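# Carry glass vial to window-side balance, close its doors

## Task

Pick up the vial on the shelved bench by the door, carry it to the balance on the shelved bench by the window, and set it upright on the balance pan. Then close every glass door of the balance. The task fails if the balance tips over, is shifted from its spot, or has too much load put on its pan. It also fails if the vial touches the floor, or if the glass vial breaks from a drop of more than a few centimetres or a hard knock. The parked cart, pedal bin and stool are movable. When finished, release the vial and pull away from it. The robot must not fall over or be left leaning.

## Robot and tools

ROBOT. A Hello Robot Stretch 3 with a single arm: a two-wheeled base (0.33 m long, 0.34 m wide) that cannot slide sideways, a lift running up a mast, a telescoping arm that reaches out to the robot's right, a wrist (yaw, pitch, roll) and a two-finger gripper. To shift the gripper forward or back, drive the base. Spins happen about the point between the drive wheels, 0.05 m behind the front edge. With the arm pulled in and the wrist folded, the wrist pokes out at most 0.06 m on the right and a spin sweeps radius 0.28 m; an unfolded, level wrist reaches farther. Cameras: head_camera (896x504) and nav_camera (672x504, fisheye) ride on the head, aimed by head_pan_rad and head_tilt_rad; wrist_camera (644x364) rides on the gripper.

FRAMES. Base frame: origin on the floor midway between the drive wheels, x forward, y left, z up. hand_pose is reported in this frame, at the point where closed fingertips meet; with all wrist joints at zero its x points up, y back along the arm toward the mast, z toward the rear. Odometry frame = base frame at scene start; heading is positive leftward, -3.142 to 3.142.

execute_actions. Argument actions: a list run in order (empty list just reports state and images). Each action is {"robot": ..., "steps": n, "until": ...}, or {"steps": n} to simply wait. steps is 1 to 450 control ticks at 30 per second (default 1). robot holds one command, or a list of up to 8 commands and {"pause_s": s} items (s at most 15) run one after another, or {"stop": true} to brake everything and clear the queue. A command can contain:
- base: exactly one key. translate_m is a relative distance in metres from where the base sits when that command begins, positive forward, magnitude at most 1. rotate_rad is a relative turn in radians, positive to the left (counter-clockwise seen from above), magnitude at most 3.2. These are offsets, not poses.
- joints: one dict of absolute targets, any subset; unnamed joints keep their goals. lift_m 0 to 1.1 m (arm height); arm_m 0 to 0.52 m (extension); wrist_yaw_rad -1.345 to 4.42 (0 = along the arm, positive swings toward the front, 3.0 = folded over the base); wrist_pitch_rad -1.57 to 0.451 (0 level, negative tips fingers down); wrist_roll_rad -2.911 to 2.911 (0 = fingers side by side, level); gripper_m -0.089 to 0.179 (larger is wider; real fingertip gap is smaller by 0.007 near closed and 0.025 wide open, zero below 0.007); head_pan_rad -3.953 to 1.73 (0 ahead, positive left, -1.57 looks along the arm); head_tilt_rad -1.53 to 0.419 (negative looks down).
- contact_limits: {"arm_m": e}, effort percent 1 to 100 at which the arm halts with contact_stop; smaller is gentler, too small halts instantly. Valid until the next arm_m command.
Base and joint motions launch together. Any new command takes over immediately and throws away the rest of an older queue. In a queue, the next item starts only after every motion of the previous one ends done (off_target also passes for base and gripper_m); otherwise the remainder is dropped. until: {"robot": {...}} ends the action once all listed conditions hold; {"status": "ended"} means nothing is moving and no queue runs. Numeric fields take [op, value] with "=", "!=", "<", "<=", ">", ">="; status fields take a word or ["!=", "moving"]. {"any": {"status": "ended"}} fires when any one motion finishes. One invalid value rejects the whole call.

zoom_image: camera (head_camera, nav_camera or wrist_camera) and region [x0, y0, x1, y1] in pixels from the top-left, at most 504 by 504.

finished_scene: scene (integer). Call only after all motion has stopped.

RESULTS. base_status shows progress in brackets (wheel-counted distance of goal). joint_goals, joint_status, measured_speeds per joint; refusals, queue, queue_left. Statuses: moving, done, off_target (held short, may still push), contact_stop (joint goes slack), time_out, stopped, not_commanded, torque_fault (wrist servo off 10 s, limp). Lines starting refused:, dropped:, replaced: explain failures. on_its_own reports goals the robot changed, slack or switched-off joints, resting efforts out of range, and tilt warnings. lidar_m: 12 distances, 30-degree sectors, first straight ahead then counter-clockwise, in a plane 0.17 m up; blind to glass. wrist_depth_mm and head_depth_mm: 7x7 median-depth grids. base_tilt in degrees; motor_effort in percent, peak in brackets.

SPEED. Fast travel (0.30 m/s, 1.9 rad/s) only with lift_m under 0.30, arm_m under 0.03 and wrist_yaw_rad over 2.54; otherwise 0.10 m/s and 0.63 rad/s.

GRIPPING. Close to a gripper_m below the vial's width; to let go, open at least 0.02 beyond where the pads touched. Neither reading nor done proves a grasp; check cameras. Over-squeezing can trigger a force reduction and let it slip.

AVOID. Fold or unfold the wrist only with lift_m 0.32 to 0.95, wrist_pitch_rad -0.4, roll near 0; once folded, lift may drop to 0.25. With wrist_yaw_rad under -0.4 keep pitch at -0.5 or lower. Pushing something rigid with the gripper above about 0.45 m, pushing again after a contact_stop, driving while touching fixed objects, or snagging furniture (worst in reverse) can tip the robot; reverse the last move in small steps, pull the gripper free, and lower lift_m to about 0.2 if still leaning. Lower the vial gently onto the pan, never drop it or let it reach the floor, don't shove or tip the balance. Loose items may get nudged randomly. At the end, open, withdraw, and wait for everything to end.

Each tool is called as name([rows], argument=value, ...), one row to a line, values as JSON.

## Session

execute_actions(actions=[])

Scene clock: 0.00 s.
robot.base_odometry: x=+0.000 y=+0.000 heading=+0.000 (m, m, rad; robot's odometry frame)
robot.turned_by_wheels: +0.000 (rad since the last result)
robot.turned_by_imu: +0.000 (rad since the last result)
robot.base_tilt: forward=+0.9 right=+0.7 (deg)
robot.lidar_m: 2.20 1.92 1.65 1.43 1.52 1.64 1.52 1.42 2.17 1.28 1.28 1.49
robot.head_depth_mm: 1693 2462 2977 2976 2977 2904 2272 / 1708 2500 2884 2881 2875 2861 2147 / 1711 2514 2798 2759 2749 2752 2215 / 1670 2531 2724 2728 2668 2653 2189 / 1616 2575 2624 2628 2564 2614 2173 / 1563 2535 2528 2512 2485 2502 2161 / 1634 2435 2466 2441 2422 2417 2135
robot.base_status: not_commanded
robot.joint_positions: lift_m=+0.414 arm_m=-0.002 wrist_yaw_rad=+3.100 wrist_pitch_rad=-0.426 wrist_roll_rad=-0.008 gripper_m=+0.037 head_pan_rad=-0.019 head_tilt_rad=+0.003
robot.joint_goals: lift_m=+0.414 arm_m=-0.002 wrist_yaw_rad=+3.100 wrist_pitch_rad=-0.426 wrist_roll_rad=-0.008 gripper_m=+0.037 head_pan_rad=-0.019 head_tilt_rad=+0.003
robot.joint_status: lift_m=not_commanded arm_m=not_commanded wrist_yaw_rad=not_commanded wrist_pitch_rad=not_commanded wrist_roll_rad=not_commanded gripper_m=not_commanded head_pan_rad=not_commanded head_tilt_rad=not_commanded
robot.measured_speeds: translate_m=+0.000 rotate_rad=+0.000 lift_m=+0.000 arm_m=+0.000 wrist_yaw_rad=+0.000 wrist_pitch_rad=+0.000 wrist_roll_rad=+0.000 head_pan_rad=+0.000 head_tilt_rad=+0.000
robot: refusals=0 queue=idle queue_left=0
robot.motor_effort: left_wheel=+0 right_wheel=+0 lift_m=+32 arm_m=+1 wrist_yaw_rad=+0 wrist_pitch_rad=+4 wrist_roll_rad=+0 gripper_m=+1 head_pan_rad=-1 head_tilt_rad=+1 (%)
robot.hand_pose: x=-0.0120 y=+0.0802 z=+0.4248 quat_wxyz=(+0.164, +0.691, +0.136, +0.691) (m; robot's base frame)
robot.wrist_depth_mm: - - - - - - - / - - - - - - - / - - - - - - - / 868 886 900 906 922 923 947 / 718 722 - 749 743 765 774 / 596 611 607 636 602 634 645 / 527 531 - 555 539 545 550
pictures: head_camera (sideways: a quarter turn clockwise sets it upright), nav_camera (sideways: a quarter turn counterclockwise sets it upright), wrist_camera
camera_calibration (this result's frames):
head_camera: T_world_to_cam=[[0.0299147, -0.0388386, -0.998798, 1.31504], [0.0139977, 0.999163, -0.0384335, 0.0496772], [0.999454, -0.0128312, 0.0304333, -0.087813], [0, 0, 0, 1]] pos_world=[0.0477306, 0.000312057, 1.31804]
nav_camera: T_world_to_cam=[[0.0181341, 0.045461, 0.998802, -1.25716], [0.0384394, -0.998259, 0.0447384, -0.00947208], [0.999096, 0.037582, -0.01985, -0.031215], [0, 0, 0, 1]] pos_world=[0.0543483, 0.0488694, 1.25546]
wrist_camera: T_world_to_cam=[[0.997307, -0.0536101, 0.0500518, -0.0157268], [0.00860792, -0.592159, -0.805775, 0.414052], [0.0728363, 0.804036, -0.590103, 0.353674], [0, 0, 0, 1]] pos_world=[-0.01364, -0.0400246, 0.543124]
Images, in order (width x height): head_camera 896x504, nav_camera 672x504, wrist_camera 644x364.

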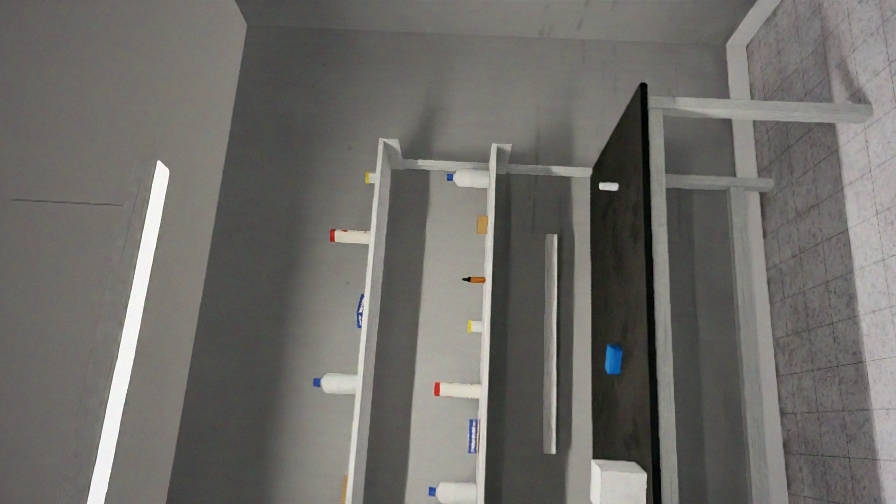

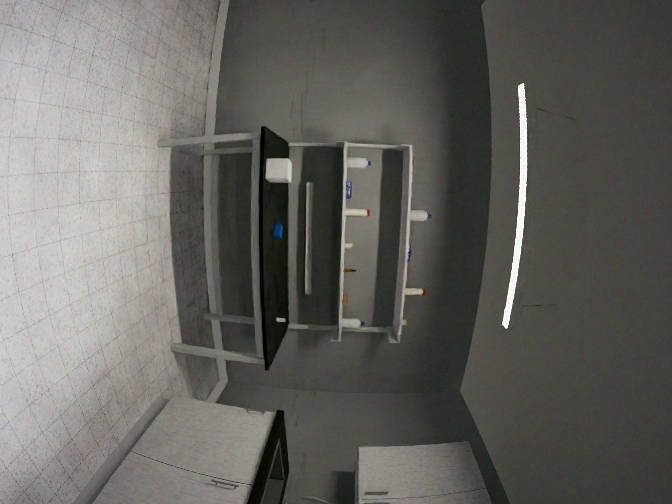

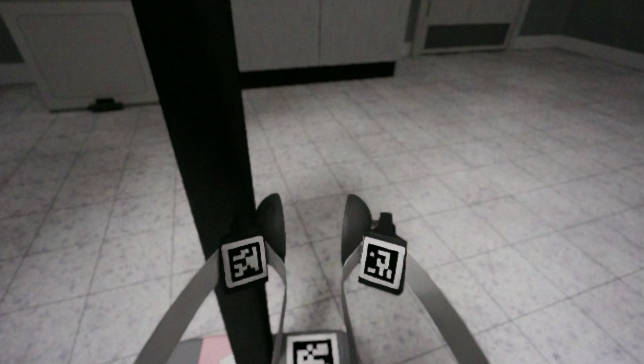

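zoom_image(camera="head_camera", region=[560, 60, 896, 312])

Region (560, 60, 896, 312) of head_camera's 896x504 image, scaled by 1.500, with more detail than that image has; it fills the top 378 rows of this view, and the rest is white.

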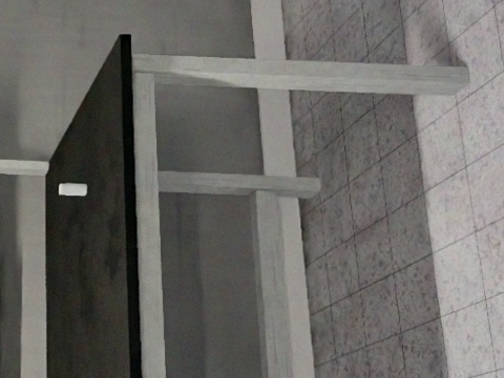

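execute_actions([
  {"robot": {"base": {"rotate_rad": -0.2655}, "joints": {"lift_m": 0.28, "head_pan_rad": 1.7, "head_tilt_rad": -0.3}}, "steps": 200, "until": {"robot": {"status": "ended"}}},
])

Scene clock: 28.30 s.
robot.base_odometry: x=+0.000 y=+0.000 heading=-0.265 (m, m, rad; robot's odometry frame)
robot.turned_by_wheels: -0.265 (rad since the last result)
robot.turned_by_imu: -0.267 (rad since the last result)
robot.base_tilt: forward=+1.1 right=+0.4 (deg)
robot.lidar_m: 1.82 1.93 2.61 1.48 1.42 1.45 1.64 1.82 1.42 1.96 1.28 1.33
robot.head_depth_mm: 1955 2107 2255 2443 2554 2000 1537 / 1468 1992 2142 2287 2424 1975 1521 / 1379 1472 1553 1658 1773 1864 1514 / 1331 1407 1481 1578 1691 1782 1499 / 1271 1342 1423 1505 1599 1705 1487 / 1215 1282 1358 1430 1529 1625 1484 / 1184 1244 1317 1393 1465 - -
robot.base_status: done (rotate_rad -0.2653 of -0.2655)
robot.joint_positions: lift_m=+0.280 arm_m=-0.002 wrist_yaw_rad=+3.100 wrist_pitch_rad=-0.427 wrist_roll_rad=-0.008 gripper_m=+0.037 head_pan_rad=+1.693 head_tilt_rad=-0.296
robot.joint_goals: lift_m=+0.280 arm_m=-0.002 wrist_yaw_rad=+3.100 wrist_pitch_rad=-0.427 wrist_roll_rad=-0.008 gripper_m=+0.037 head_pan_rad=+1.700 head_tilt_rad=-0.300
robot.joint_status: lift_m=done arm_m=not_commanded wrist_yaw_rad=not_commanded wrist_pitch_rad=not_commanded wrist_roll_rad=not_commanded gripper_m=not_commanded head_pan_rad=done head_tilt_rad=done
robot.measured_speeds: translate_m=+0.000 rotate_rad=+0.000 lift_m=+0.000 arm_m=+0.000 wrist_yaw_rad=+0.000 wrist_pitch_rad=+0.000 wrist_roll_rad=+0.000 head_pan_rad=+0.000 head_tilt_rad=+0.000
robot: refusals=0 queue=done queue_left=0
robot.motor_effort: left_wheel=+4(8) right_wheel=-3(5) lift_m=+23(30) arm_m=+0(0) wrist_yaw_rad=+0(0) wrist_pitch_rad=+4(4) wrist_roll_rad=+0(0) gripper_m=-1(0) head_pan_rad=+4(48) head_tilt_rad=-1(17) (%)
robot.hand_pose: x=-0.0120 y=+0.0801 z=+0.2911 quat_wxyz=(+0.164, +0.691, +0.136, +0.691) (m; robot's base frame)
robot.wrist_depth_mm: - - - - - - - / - - - - - - - / 817 848 866 880 894 907 918 / 653 654 684 680 686 704 708 / 533 547 - 561 570 573 581 / 462 495 - - 471 481 486 / - - - - 412 416 417
pictures: head_camera (sideways: a quarter turn clockwise sets it upright), nav_camera (sideways: a quarter turn counterclockwise sets it upright), wrist_camera
camera_calibration (this result's frames):
head_camera: T_world_to_cam=[[0.0702964, -0.258928, -0.963335, 1.26824], [-0.989842, -0.137745, -0.0352072, 0.0515858], [-0.123578, 0.956024, -0.265981, 0.30489], [0, 0, 0, 1]] pos_world=[-0.000413444, 0.0440077, 1.30465]
nav_camera: T_world_to_cam=[[-0.083353, 0.303449, 0.949195, -1.19158], [0.981627, 0.189062, 0.0257595, 0.00949664], [-0.17164, 0.933903, -0.313633, 0.358334], [0, 0, 0, 1]] pos_world=[-0.0471394, 0.0251395, 1.24318]
wrist_camera: T_world_to_cam=[[0.997308, -0.0535735, 0.0500605, -0.00903776], [0.00858272, -0.592755, -0.805337, 0.306122], [0.0728184, 0.803599, -0.5907, 0.275018], [0, 0, 0, 1]] pos_world=[-0.0136403, -0.0400325, 0.409437]
Images, in order (width x height): head_camera 896x504, nav_camera 672x504, wrist_camera 644x364.

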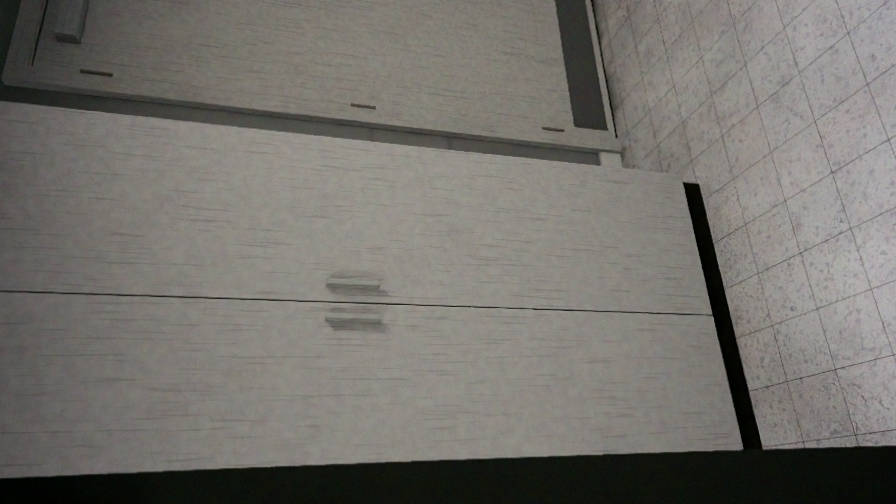

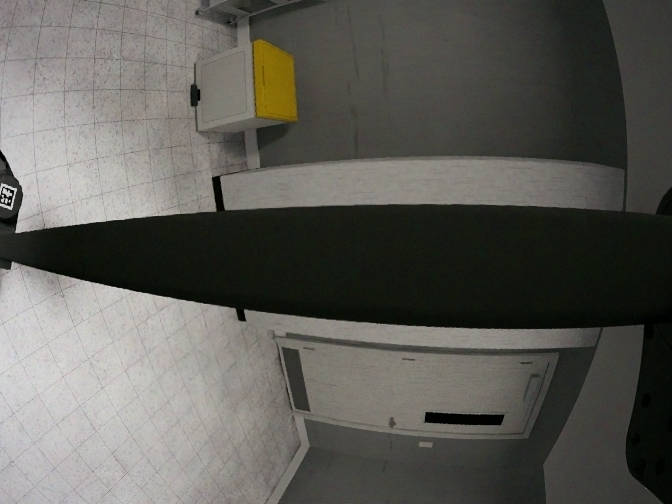

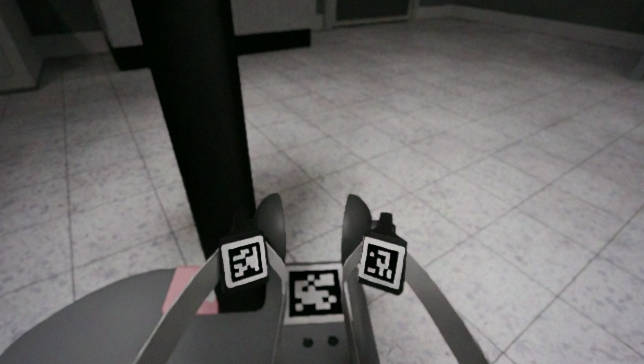

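execute_actions([
  {"robot": [{"base": {"translate_m": 1.0}, "joints": {"head_pan_rad": -2.61, "head_tilt_rad": -0.2}}, {"base": {"translate_m": 0.795}}], "steps": 200, "until": {"robot": {"head_pan_rad_status": ["!=", "moving"]}}},
])

execute_actions([
  {"steps": 400, "until": {"robot": {"status": "ended"}}},
])

Scene clock: 33.60 s.
robot.base_odometry: x=+0.599 y=-0.163 heading=-0.265 (m, m, rad; robot's odometry frame)
robot.turned_by_wheels: +0.000 (rad since the last result)
robot.turned_by_imu: +0.000 (rad since the last result)
robot.base_tilt: forward=+1.1 right=+0.5 (deg)
robot.lidar_m: 1.38 2.00 1.49 2.26 1.75 1.81 2.18 1.90 2.23 1.00 0.97 1.01
robot.head_depth_mm: 2342 2392 2503 2488 2704 2254 1679 / 2356 2409 2484 2498 2673 2221 1663 / 2337 2413 2517 2550 2727 2192 1654 / 2355 2419 2494 1963 2704 2175 1646 / 2367 2458 2562 2644 2752 2088 1620 / 2353 2461 2553 2658 2757 2122 1617 / 2364 2456 2550 2662 2772 2117 1602
robot.base_status: moving (translate_m +0.6205 of +1.0000)
robot.joint_positions: lift_m=+0.280 arm_m=-0.002 wrist_yaw_rad=+3.100 wrist_pitch_rad=-0.427 wrist_roll_rad=-0.008 gripper_m=+0.037 head_pan_rad=-2.603 head_tilt_rad=-0.211
robot.joint_goals: lift_m=+0.280 arm_m=-0.002 wrist_yaw_rad=+3.100 wrist_pitch_rad=-0.427 wrist_roll_rad=-0.008 gripper_m=+0.037 head_pan_rad=-2.610 head_tilt_rad=-0.200
robot.joint_status: lift_m=done arm_m=not_commanded wrist_yaw_rad=not_commanded wrist_pitch_rad=not_commanded wrist_roll_rad=not_commanded gripper_m=not_commanded head_pan_rad=done head_tilt_rad=done
robot.measured_speeds: translate_m=+0.294 rotate_rad=+0.000 lift_m=+0.000 arm_m=+0.000 wrist_yaw_rad=+0.000 wrist_pitch_rad=+0.000 wrist_roll_rad=+0.000 head_pan_rad=+0.000 head_tilt_rad=+0.000
robot: refusals=0 queue=running queue_left=1
robot.motor_effort: left_wheel=+5(12) right_wheel=-1(4) lift_m=+24(23) arm_m=+0(0) wrist_yaw_rad=+0(0) wrist_pitch_rad=+4(4) wrist_roll_rad=+0(1) gripper_m=+0(0) head_pan_rad=-4(45) head_tilt_rad=+4(11) (%)
robot.hand_pose: x=-0.0120 y=+0.0801 z=+0.2911 quat_wxyz=(+0.164, +0.691, +0.136, +0.691) (m; robot's base frame)
robot.wrist_depth_mm: - - - - - - - / - - - - - - - / 840 832 883 866 901 891 924 / 663 668 671 677 689 713 715 / 544 539 - 568 567 574 580 / 458 486 - - 467 478 490 / - - - - 418 415 421
pictures: head_camera (sideways: a quarter turn clockwise sets it upright), nav_camera (sideways: a quarter turn counterclockwise sets it upright), wrist_camera
camera_calibration (this result's frames):
head_camera: T_world_to_cam=[[0.136678, 0.126278, -0.982534, 1.29294], [0.524017, -0.850927, -0.0364687, 0.0439976], [-0.84067, -0.50988, -0.182474, 0.200573], [0, 0, 0, 1]] pos_world=[-0.0311564, -0.0235631, 1.30856]
nav_camera: T_world_to_cam=[[-0.172997, -0.156774, 0.972365, -1.22131], [-0.568147, 0.822324, 0.0315023, 0.0114707], [-0.804538, -0.546996, -0.23133, 0.255076], [0, 0, 0, 1]] pos_world=[0.000453513, -0.0613762, 1.2462]
wrist_camera: T_world_to_cam=[[0.997308, -0.0535719, 0.0500612, -0.00903742], [0.0085816, -0.592783, -0.805316, 0.306103], [0.0728178, 0.803578, -0.590728, 0.275022], [0, 0, 0, 1]] pos_world=[-0.0136403, -0.0400328, 0.409426]
Images, in order (width x height): head_camera 896x504, nav_camera 672x504, wrist_camera 644x364.

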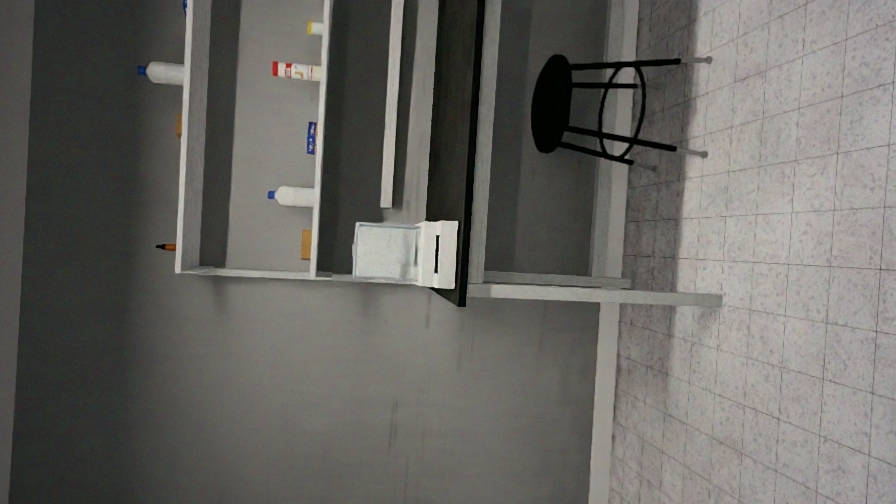

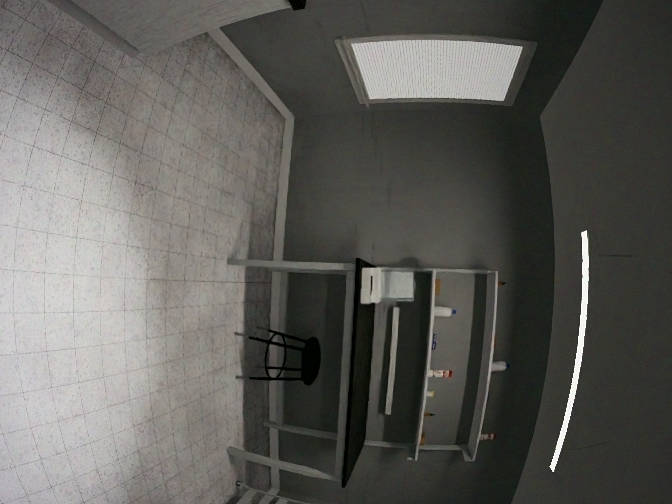

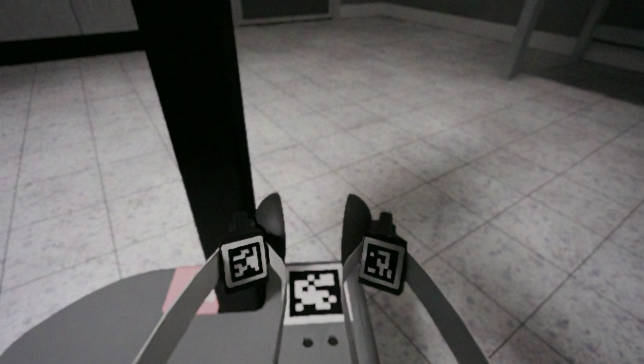

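Scene clock: 40.40 s.
robot.base_odometry: x=+1.732 y=-0.471 heading=-0.265 (m, m, rad; robot's odometry frame)
robot.turned_by_wheels: +0.000 (rad since the last result)
robot.turned_by_imu: +0.001 (rad since the last result)
robot.base_tilt: forward=+1.1 right=+0.7 (deg)
robot.lidar_m: 0.37 0.97 1.02 1.24 2.41 2.41 3.22 1.49 0.55 0.40 0.39 1.04
robot.head_depth_mm: 2384 3336 3508 3600 3283 2252 1668 / 2309 3387 3496 3615 3408 2247 1658 / 2653 3423 3473 3608 3293 2219 1663 / 2684 3440 3493 3681 3293 2181 1628 / 2719 3420 3566 3628 3222 2185 1627 / 2762 3399 3481 3635 1670 1765 1609 / 2445 2600 2674 1494 1124 1165 1210
robot.base_status: done (translate_m +0.7950 of +0.7950)
robot.joint_positions: lift_m=+0.280 arm_m=-0.002 wrist_yaw_rad=+3.100 wrist_pitch_rad=-0.427 wrist_roll_rad=-0.008 gripper_m=+0.037 head_pan_rad=-2.603 head_tilt_rad=-0.210
robot.joint_goals: lift_m=+0.280 arm_m=-0.002 wrist_yaw_rad=+3.100 wrist_pitch_rad=-0.427 wrist_roll_rad=-0.008 gripper_m=+0.037 head_pan_rad=-2.610 head_tilt_rad=-0.200
robot.joint_status: lift_m=done arm_m=not_commanded wrist_yaw_rad=not_commanded wrist_pitch_rad=not_commanded wrist_roll_rad=not_commanded gripper_m=not_commanded head_pan_rad=done head_tilt_rad=done
robot.measured_speeds: translate_m=+0.000 rotate_rad=+0.000 lift_m=+0.000 arm_m=+0.000 wrist_yaw_rad=+0.000 wrist_pitch_rad=+0.000 wrist_roll_rad=+0.000 head_pan_rad=+0.000 head_tilt_rad=+0.000
robot: refusals=0 queue=done queue_left=0
robot.motor_effort: left_wheel=+3(12) right_wheel=-2(5) lift_m=+23(24) arm_m=+0(0) wrist_yaw_rad=+0(0) wrist_pitch_rad=+4(4) wrist_roll_rad=+0(0) gripper_m=+0(1) head_pan_rad=-4(3) head_tilt_rad=+3(3) (%)
robot.hand_pose: x=-0.0120 y=+0.0801 z=+0.2910 quat_wxyz=(+0.164, +0.691, +0.136, +0.691) (m; robot's base frame)
robot.wrist_depth_mm: - - - - - - 804 / - - - - - - 808 / 818 858 879 890 888 882 851 / 657 661 693 679 702 707 729 / 543 553 - 562 565 572 579 / 456 490 - - 463 480 484 / - - - - 414 414 414
pictures: head_camera (sideways: a quarter turn clockwise sets it upright), nav_camera (sideways: a quarter turn counterclockwise sets it upright), wrist_camera
camera_calibration (this result's frames):
head_camera: T_world_to_cam=[[0.136239, 0.125934, -0.982639, 1.29308], [0.523671, -0.85114, -0.0364763, 0.0440096], [-0.840957, -0.50961, -0.181906, 0.199835], [0, 0, 0, 1]] pos_world=[-0.0311621, -0.0235468, 1.30859]
nav_camera: T_world_to_cam=[[-0.172575, -0.156419, 0.972497, -1.22148], [-0.567814, 0.822553, 0.0315402, 0.0114192], [-0.804864, -0.546754, -0.230769, 0.254347], [0, 0, 0, 1]] pos_world=[0.000402212, -0.0613906, 1.24622]
wrist_camera: T_world_to_cam=[[0.997308, -0.0535705, 0.0500614, -0.00903722], [0.00858076, -0.592804, -0.805301, 0.306093], [0.0728169, 0.803563, -0.590749, 0.275028], [0, 0, 0, 1]] pos_world=[-0.0136403, -0.0400331, 0.409421]
Images, in order (width x height): head_camera 896x504, nav_camera 672x504, wrist_camera 644x364.

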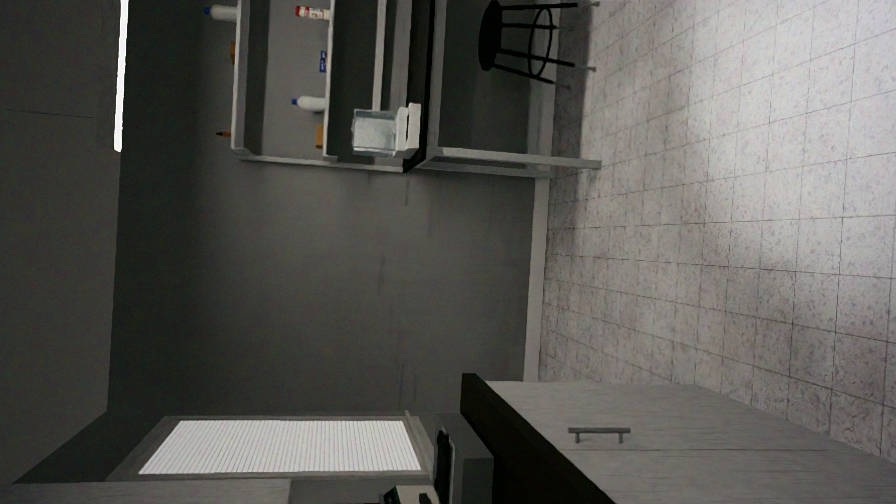

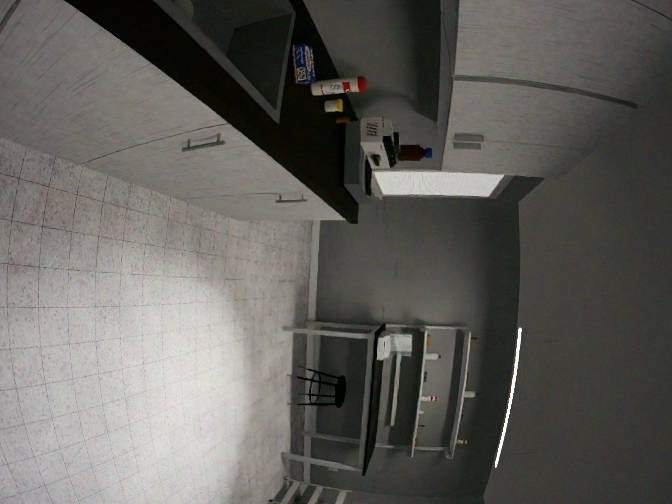

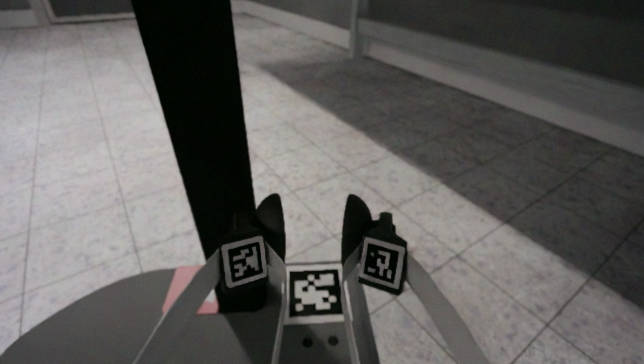

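execute_actions([
  {"robot": {"base": {"rotate_rad": 2.10}, "joints": {"lift_m": 0.80, "wrist_pitch_rad": -0.4, "head_pan_rad": -1.57, "head_tilt_rad": -0.7}}, "steps": 300, "until": {"robot": {"status": "ended"}}},
  {"robot": {"joints": {"wrist_yaw_rad": 0.0, "gripper_m": 0.1}}, "steps": 200, "until": {"robot": {"status": "ended"}}},
])

Scene clock: 53.93 s.
robot.base_odometry: x=+1.732 y=-0.471 heading=+1.834 (m, m, rad; robot's odometry frame)
robot.turned_by_wheels: +2.100 (rad since the last result)
robot.turned_by_imu: +2.110 (rad since the last result)
robot.base_tilt: forward=+0.9 right=+0.6 (deg)
robot.lidar_m: 2.41 2.42 3.42 1.45 0.55 0.40 0.39 1.04 0.37 0.97 1.01 1.24
robot.head_depth_mm: 712 990 1148 1305 705 568 - / 865 1007 1088 863 683 564 - / 865 1017 1097 852 674 553 - / 700 1003 1095 844 670 - - / 912 989 1098 836 665 552 1153 / 912 989 1108 825 658 562 1152 / 917 994 1089 814 653 557 1138
robot.base_status: done (rotate_rad +2.0998 of +2.1000)
robot.joint_positions: lift_m=+0.800 arm_m=-0.002 wrist_yaw_rad=+0.003 wrist_pitch_rad=-0.419 wrist_roll_rad=-0.008 gripper_m=+0.100 head_pan_rad=-1.577 head_tilt_rad=-0.692
robot.joint_goals: lift_m=+0.800 arm_m=-0.002 wrist_yaw_rad=+0.000 wrist_pitch_rad=-0.400 wrist_roll_rad=-0.008 gripper_m=+0.100 head_pan_rad=-1.570 head_tilt_rad=-0.700
robot.joint_status: lift_m=done arm_m=not_commanded wrist_yaw_rad=done wrist_pitch_rad=done wrist_roll_rad=not_commanded gripper_m=done head_pan_rad=done head_tilt_rad=done
robot.measured_speeds: translate_m=+0.000 rotate_rad=+0.000 lift_m=+0.000 arm_m=+0.000 wrist_yaw_rad=+0.000 wrist_pitch_rad=+0.000 wrist_roll_rad=+0.000 head_pan_rad=+0.000 head_tilt_rad=+0.000
robot: refusals=0 queue=done queue_left=0
robot.motor_effort: left_wheel=-4(10) right_wheel=+3(8) lift_m=+40(40) arm_m=+0(0) wrist_yaw_rad=-2(1) wrist_pitch_rad=+6(5) wrist_roll_rad=+0(0) gripper_m=-1(80) head_pan_rad=+4(43) head_tilt_rad=-3(24) (%)
robot.hand_pose: x=-0.0209 y=-0.3673 z=+0.8121 quat_wxyz=(+0.695, +0.149, -0.688, -0.146) (m; robot's base frame)
robot.wrist_depth_mm: 726 755 731 752 734 751 767 / 490 505 510 526 543 838 835 / 354 357 365 363 378 416 911 / 273 275 282 282 292 295 - / 225 227 230 230 242 237 241 / 189 190 193 195 191 200 202 / 166 165 168 168 170 172 173
pictures: head_camera (sideways: a quarter turn clockwise sets it upright), nav_camera (sideways: a quarter turn counterclockwise sets it upright), wrist_camera
camera_calibration (this result's frames):
head_camera: T_world_to_cam=[[-0.0344959, 0.616225, -0.786815, 1.03862], [0.999404, 0.0224443, -0.0262382, 0.0277587], [0.00149091, -0.787251, -0.616632, 0.760405], [0, 0, 0, 1]] pos_world=[0.00695216, -0.0420151, 1.28682]
nav_camera: T_world_to_cam=[[0.0418117, -0.653075, 0.756138, -0.940561], [-0.997767, -0.0667491, -0.00247816, 0.0583394], [0.0520899, -0.754346, -0.654408, 0.800368], [0, 0, 0, 1]] pos_world=[0.0558444, -0.00660858, 1.23511]
wrist_camera: T_world_to_cam=[[-0.998705, 0.00952244, 0.0499707, -0.0686119], [-0.0349229, 0.585919, -0.809617, 0.896094], [-0.0369883, -0.810314, -0.584828, 0.343065], [0, 0, 0, 1]] pos_world=[-0.0245394, -0.246395, 0.929555]
Images, in order (width x height): head_camera 896x504, nav_camera 672x504, wrist_camera 644x364.

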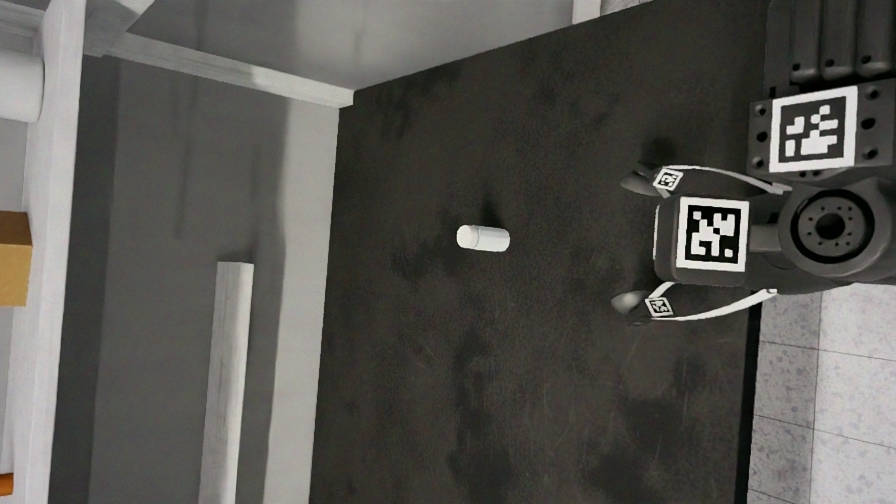

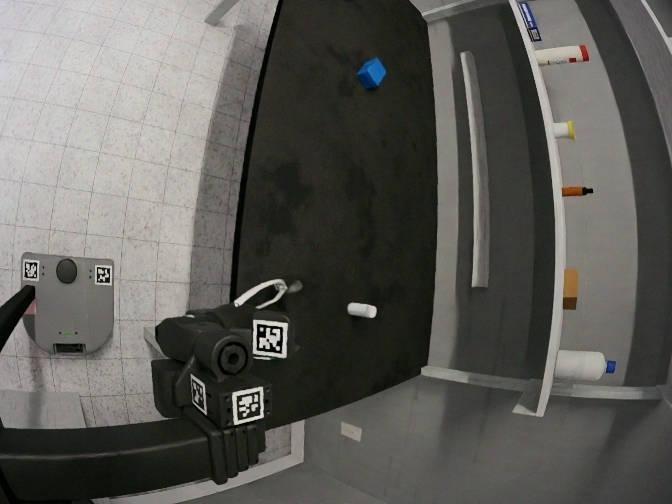

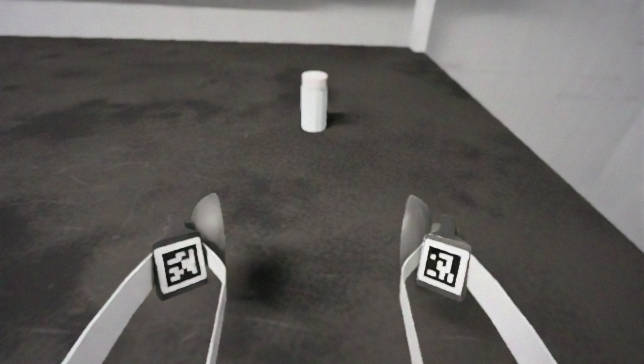

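execute_actions([
  {"robot": {"joints": {"arm_m": 0.17, "lift_m": 0.783}}, "steps": 200, "until": {"robot": {"status": "ended"}}},
])

Scene clock: 62.07 s.
robot.base_odometry: x=+1.732 y=-0.471 heading=+1.834 (m, m, rad; robot's odometry frame)
robot.turned_by_wheels: +0.000 (rad since the last result)
robot.turned_by_imu: +0.000 (rad since the last result)
robot.base_tilt: forward=+1.0 right=+0.7 (deg)
robot.lidar_m: 2.40 2.42 3.42 1.45 0.55 0.40 0.39 1.04 0.37 0.97 1.02 1.24
robot.head_depth_mm: 713 985 1142 1301 719 584 - / 861 1007 1082 864 - - 778 / 865 1010 1103 857 - 539 1168 / 701 1000 1091 849 - 542 1158 / 909 989 1103 835 662 551 1153 / 916 990 1101 825 658 562 1153 / 919 999 1092 815 652 557 1142
robot.base_status: done (rotate_rad +2.0998 of +2.1000)
robot.joint_positions: lift_m=+0.783 arm_m=+0.170 wrist_yaw_rad=+0.002 wrist_pitch_rad=-0.419 wrist_roll_rad=-0.008 gripper_m=+0.100 head_pan_rad=-1.577 head_tilt_rad=-0.692
robot.joint_goals: lift_m=+0.783 arm_m=+0.170 wrist_yaw_rad=+0.000 wrist_pitch_rad=-0.400 wrist_roll_rad=-0.008 gripper_m=+0.100 head_pan_rad=-1.570 head_tilt_rad=-0.700
robot.joint_status: lift_m=done arm_m=done wrist_yaw_rad=done wrist_pitch_rad=done wrist_roll_rad=not_commanded gripper_m=done head_pan_rad=done head_tilt_rad=done
robot.measured_speeds: translate_m=+0.000 rotate_rad=+0.000 lift_m=+0.000 arm_m=+0.000 wrist_yaw_rad=+0.000 wrist_pitch_rad=+0.000 wrist_roll_rad=+0.000 head_pan_rad=+0.000 head_tilt_rad=+0.000
robot: refusals=0 queue=done queue_left=0
robot.motor_effort: left_wheel=-4(4) right_wheel=+3(3) lift_m=+23(40) arm_m=+6(8) wrist_yaw_rad=-1(2) wrist_pitch_rad=+6(6) wrist_roll_rad=+0(0) gripper_m=+0(0) head_pan_rad=+3(3) head_tilt_rad=-3(3) (%)
robot.hand_pose: x=-0.0211 y=-0.5388 z=+0.7957 quat_wxyz=(+0.695, +0.149, -0.688, -0.146) (m; robot's base frame)
robot.wrist_depth_mm: 581 607 603 598 594 616 621 / 433 443 453 478 487 661 684 / 317 320 328 330 338 348 742 / 246 247 252 234 260 262 279 / 201 204 207 209 219 215 216 / 171 171 173 176 172 179 180 / 150 149 150 152 153 154 155
pictures: head_camera (sideways: a quarter turn clockwise sets it upright), nav_camera (sideways: a quarter turn counterclockwise sets it upright), wrist_camera
camera_calibration (this result's frames):
head_camera: T_world_to_cam=[[-0.034496, 0.616225, -0.786815, 1.03862], [0.999404, 0.0224446, -0.0262382, 0.0277587], [0.0014911, -0.787251, -0.616632, 0.760405], [0, 0, 0, 1]] pos_world=[0.00695217, -0.0420151, 1.28682]
nav_camera: T_world_to_cam=[[0.0418119, -0.653075, 0.756138, -0.940561], [-0.997767, -0.0667493, -0.00247816, 0.0583394], [0.0520901, -0.754346, -0.654408, 0.800368], [0, 0, 0, 1]] pos_world=[0.0558444, -0.00660857, 1.23511]
wrist_camera: T_world_to_cam=[[-0.998693, 0.010733, 0.0499703, -0.06578], [-0.0342139, 0.58593, -0.809639, 0.98336], [-0.0379689, -0.81029, -0.584797, 0.194501], [0, 0, 0, 1]] pos_world=[-0.0246645, -0.417872, 0.913198]
Images, in order (width x height): head_camera 896x504, nav_camera 672x504, wrist_camera 644x364.

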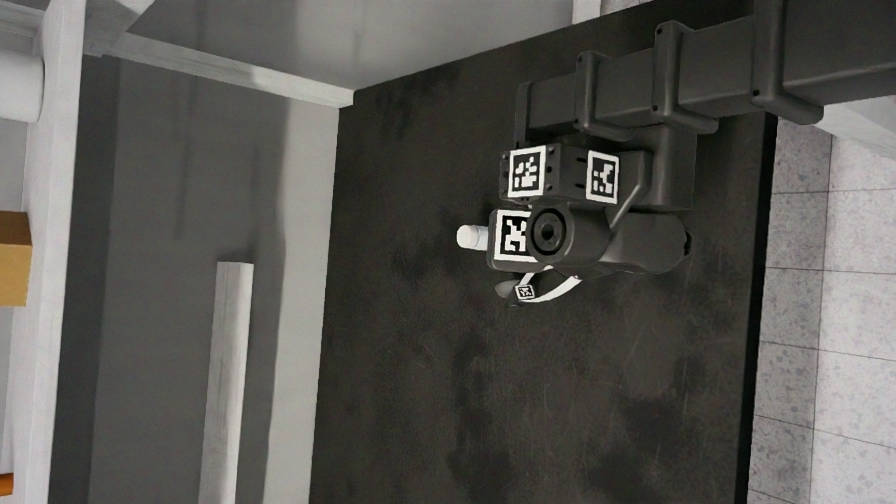

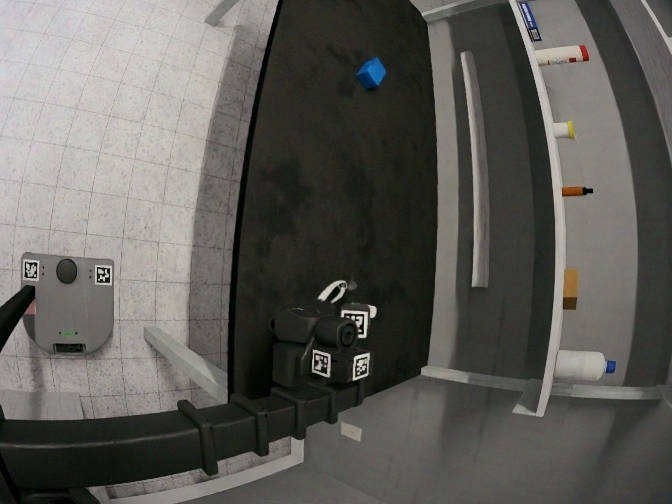

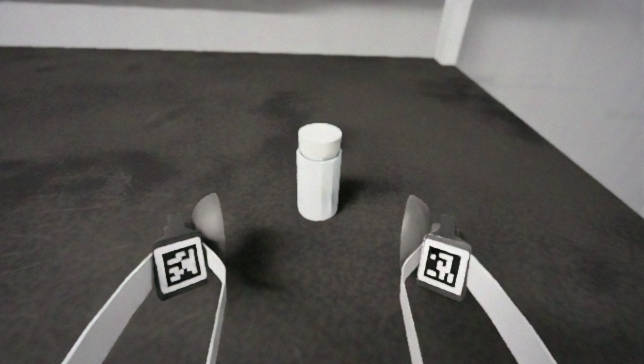

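execute_actions([
  {"robot": {"base": {"translate_m": -0.004}, "joints": {"arm_m": 0.228}}, "steps": 200, "until": {"robot": {"status": "ended"}}},
])

Scene clock: 67.00 s.
robot.base_odometry: x=+1.733 y=-0.475 heading=+1.834 (m, m, rad; robot's odometry frame)
robot.turned_by_wheels: +0.000 (rad since the last result)
robot.turned_by_imu: +0.000 (rad since the last result)
robot.base_tilt: forward=+1.1 right=+0.4 (deg)
robot.lidar_m: 2.40 2.42 3.40 1.43 0.54 0.40 0.39 1.04 0.37 0.97 1.02 1.24
robot.head_depth_mm: 709 991 1147 1299 753 590 - / 694 991 1085 899 - 547 777 / 864 1011 1101 922 - 559 1170 / 706 1003 1090 908 632 555 1155 / 911 989 1098 834 665 552 1153 / 916 993 1106 826 658 560 1144 / 915 998 1091 815 651 556 1140
robot.base_status: done (translate_m -0.0040 of -0.0040)
robot.joint_positions: lift_m=+0.783 arm_m=+0.228 wrist_yaw_rad=+0.002 wrist_pitch_rad=-0.419 wrist_roll_rad=-0.008 gripper_m=+0.100 head_pan_rad=-1.577 head_tilt_rad=-0.692
robot.joint_goals: lift_m=+0.783 arm_m=+0.228 wrist_yaw_rad=+0.000 wrist_pitch_rad=-0.400 wrist_roll_rad=-0.008 gripper_m=+0.100 head_pan_rad=-1.570 head_tilt_rad=-0.700
robot.joint_status: lift_m=done arm_m=done wrist_yaw_rad=done wrist_pitch_rad=done wrist_roll_rad=not_commanded gripper_m=done head_pan_rad=done head_tilt_rad=done
robot.measured_speeds: translate_m=+0.000 rotate_rad=+0.000 lift_m=+0.000 arm_m=+0.000 wrist_yaw_rad=+0.000 wrist_pitch_rad=+0.000 wrist_roll_rad=+0.000 head_pan_rad=+0.000 head_tilt_rad=+0.000
robot: refusals=0 queue=done queue_left=0
robot.motor_effort: left_wheel=-4(9) right_wheel=+3(5) lift_m=+23(22) arm_m=+6(4) wrist_yaw_rad=-1(2) wrist_pitch_rad=+6(6) wrist_roll_rad=+0(0) gripper_m=+1(1) head_pan_rad=+4(3) head_tilt_rad=-2(2) (%)
robot.hand_pose: x=-0.0211 y=-0.5968 z=+0.7957 quat_wxyz=(+0.695, +0.149, -0.688, -0.146) (m; robot's base frame)
robot.wrist_depth_mm: 539 552 571 561 551 553 566 / 438 446 457 469 492 614 624 / 313 318 326 332 340 347 680 / 245 249 252 247 259 263 733 / 202 203 206 157 218 214 216 / 170 170 174 171 172 179 181 / 149 149 151 153 153 154 156
pictures: head_camera (sideways: a quarter turn clockwise sets it upright), nav_camera (sideways: a quarter turn counterclockwise sets it upright), wrist_camera
camera_calibration (this result's frames):
head_camera: T_world_to_cam=[[-0.0344959, 0.616225, -0.786814, 1.03862], [0.999404, 0.0224443, -0.0262382, 0.0277587], [0.00149091, -0.78725, -0.616632, 0.760405], [0, 0, 0, 1]] pos_world=[0.00695216, -0.0420151, 1.28682]
nav_camera: T_world_to_cam=[[0.0418117, -0.653075, 0.756138, -0.94056], [-0.997767, -0.0667491, -0.00247817, 0.0583394], [0.0520899, -0.754346, -0.654408, 0.800368], [0, 0, 0, 1]] pos_world=[0.0558444, -0.00660857, 1.23511]
wrist_camera: T_world_to_cam=[[-0.998693, 0.0107379, 0.0499702, -0.0651556], [-0.0342109, 0.58593, -0.809639, 1.01734], [-0.0379729, -0.81029, -0.584797, 0.147506], [0, 0, 0, 1]] pos_world=[-0.024665, -0.47587, 0.913198]
Images, in order (width x height): head_camera 896x504, nav_camera 672x504, wrist_camera 644x364.

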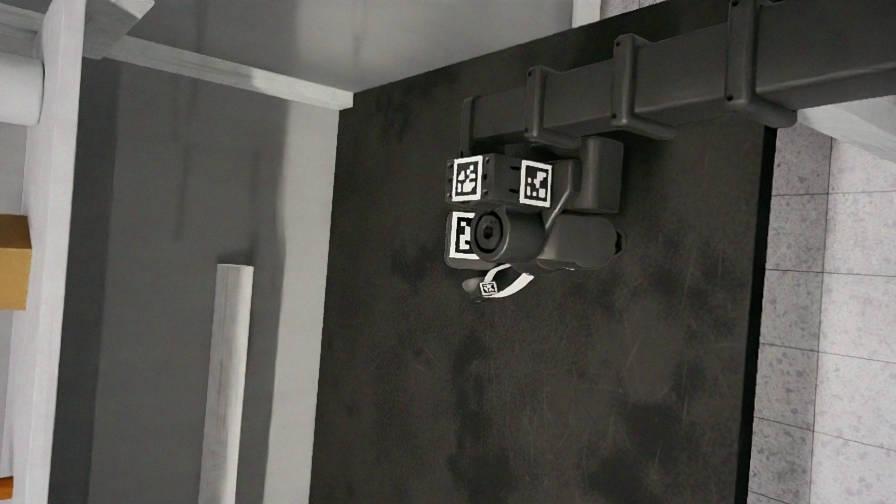

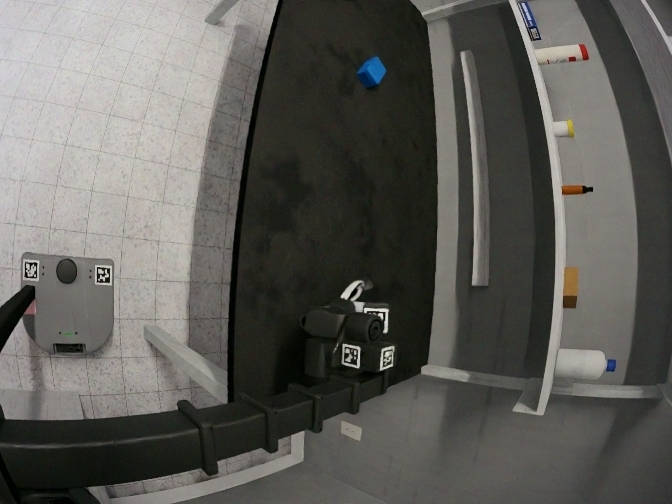

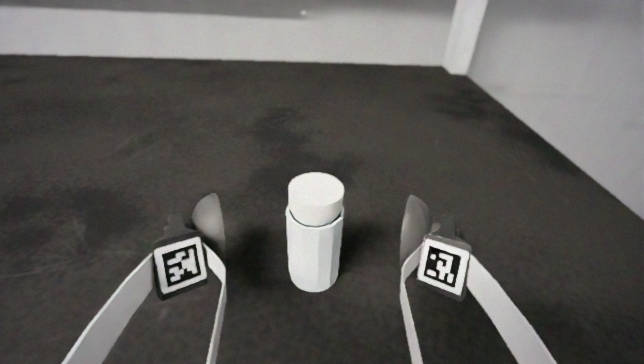

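execute_actions([
  {"robot": {"joints": {"gripper_m": -0.03}}, "steps": 90, "until": {"robot": {"status": "ended"}}},
  {"steps": 10},
  {"robot": {"joints": {"lift_m": 0.82}}, "steps": 90, "until": {"robot": {"status": "ended"}}},
])

Scene clock: 71.50 s.
robot.base_odometry: x=+1.733 y=-0.475 heading=+1.834 (m, m, rad; robot's odometry frame)
robot.turned_by_wheels: +0.000 (rad since the last result)
robot.turned_by_imu: +0.000 (rad since the last result)
robot.base_tilt: forward=+1.0 right=+0.5 (deg)
robot.lidar_m: 2.41 2.43 3.42 1.43 0.54 0.40 0.39 1.04 0.37 0.97 1.02 1.24
robot.head_depth_mm: 705 988 1150 1299 1502 - - / 694 992 1088 939 - 562 743 / 864 1013 1100 - 637 560 1166 / 707 998 1090 910 633 555 1161 / 911 988 1100 830 664 552 1155 / 912 994 1107 825 658 562 1149 / 917 998 1089 817 653 557 1144
robot.base_status: done (translate_m -0.0040 of -0.0040)
robot.joint_positions: lift_m=+0.820 arm_m=+0.228 wrist_yaw_rad=+0.002 wrist_pitch_rad=-0.419 wrist_roll_rad=-0.008 gripper_m=-0.029 head_pan_rad=-1.577 head_tilt_rad=-0.692
robot.joint_goals: lift_m=+0.820 arm_m=+0.228 wrist_yaw_rad=+0.000 wrist_pitch_rad=-0.400 wrist_roll_rad=-0.008 gripper_m=-0.030 head_pan_rad=-1.570 head_tilt_rad=-0.700
robot.joint_status: lift_m=done arm_m=done wrist_yaw_rad=done wrist_pitch_rad=done wrist_roll_rad=not_commanded gripper_m=done head_pan_rad=done head_tilt_rad=done
robot.measured_speeds: translate_m=+0.000 rotate_rad=+0.000 lift_m=+0.000 arm_m=+0.000 wrist_yaw_rad=+0.000 wrist_pitch_rad=+0.000 wrist_roll_rad=+0.000 head_pan_rad=+0.000 head_tilt_rad=+0.000
robot: refusals=0 queue=done queue_left=0
robot.motor_effort: left_wheel=-4(4) right_wheel=+3(3) lift_m=+39(42) arm_m=+6(6) wrist_yaw_rad=-1(1) wrist_pitch_rad=+6(6) wrist_roll_rad=+0(0) gripper_m=-20(91) head_pan_rad=+3(2) head_tilt_rad=-3(2) (%)
robot.hand_pose: x=-0.0211 y=-0.5968 z=+0.8321 quat_wxyz=(+0.695, +0.149, -0.688, -0.146) (m; robot's base frame)
robot.wrist_depth_mm: 553 544 555 560 560 549 571 / 558 559 587 585 564 620 629 / 390 394 399 415 419 653 693 / 305 308 311 316 322 325 786 / 250 252 256 149 263 265 817 / 212 214 210 205 214 222 224 / 183 185 185 188 189 192 193
pictures: head_camera (sideways: a quarter turn clockwise sets it upright), nav_camera (sideways: a quarter turn counterclockwise sets it upright), wrist_camera
camera_calibration (this result's frames):
head_camera: T_world_to_cam=[[-0.0344961, 0.616225, -0.786814, 1.03862], [0.999404, 0.0224447, -0.0262382, 0.0277587], [0.00149119, -0.78725, -0.616632, 0.760405], [0, 0, 0, 1]] pos_world=[0.00695218, -0.0420151, 1.28682]
nav_camera: T_world_to_cam=[[0.041812, -0.653075, 0.756138, -0.94056], [-0.997767, -0.0667494, -0.00247817, 0.0583394], [0.0520902, -0.754345, -0.654408, 0.800368], [0, 0, 0, 1]] pos_world=[0.0558444, -0.00660855, 1.23511]
wrist_camera: T_world_to_cam=[[-0.998693, 0.0107368, 0.0499703, -0.0669733], [-0.0342116, 0.585931, -0.809639, 1.04679], [-0.037972, -0.81029, -0.584797, 0.16877], [0, 0, 0, 1]] pos_world=[-0.0246649, -0.475874, 0.949564]
Images, in order (width x height): head_camera 896x504, nav_camera 672x504, wrist_camera 644x364.

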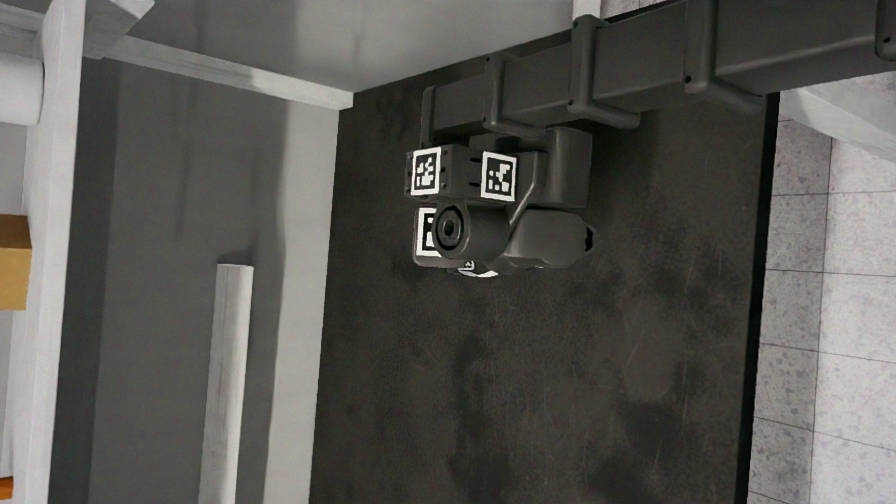

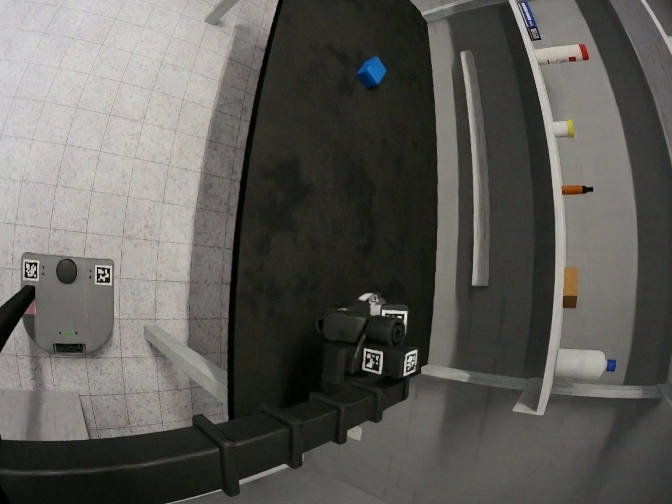

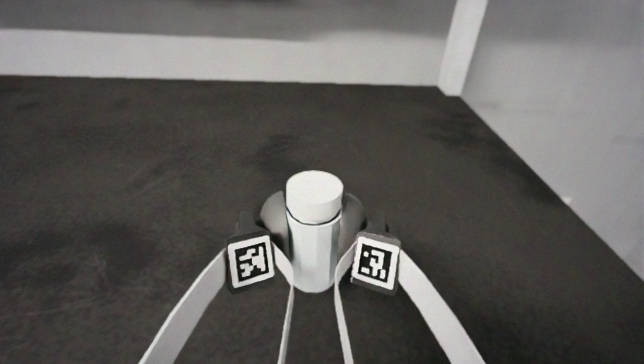

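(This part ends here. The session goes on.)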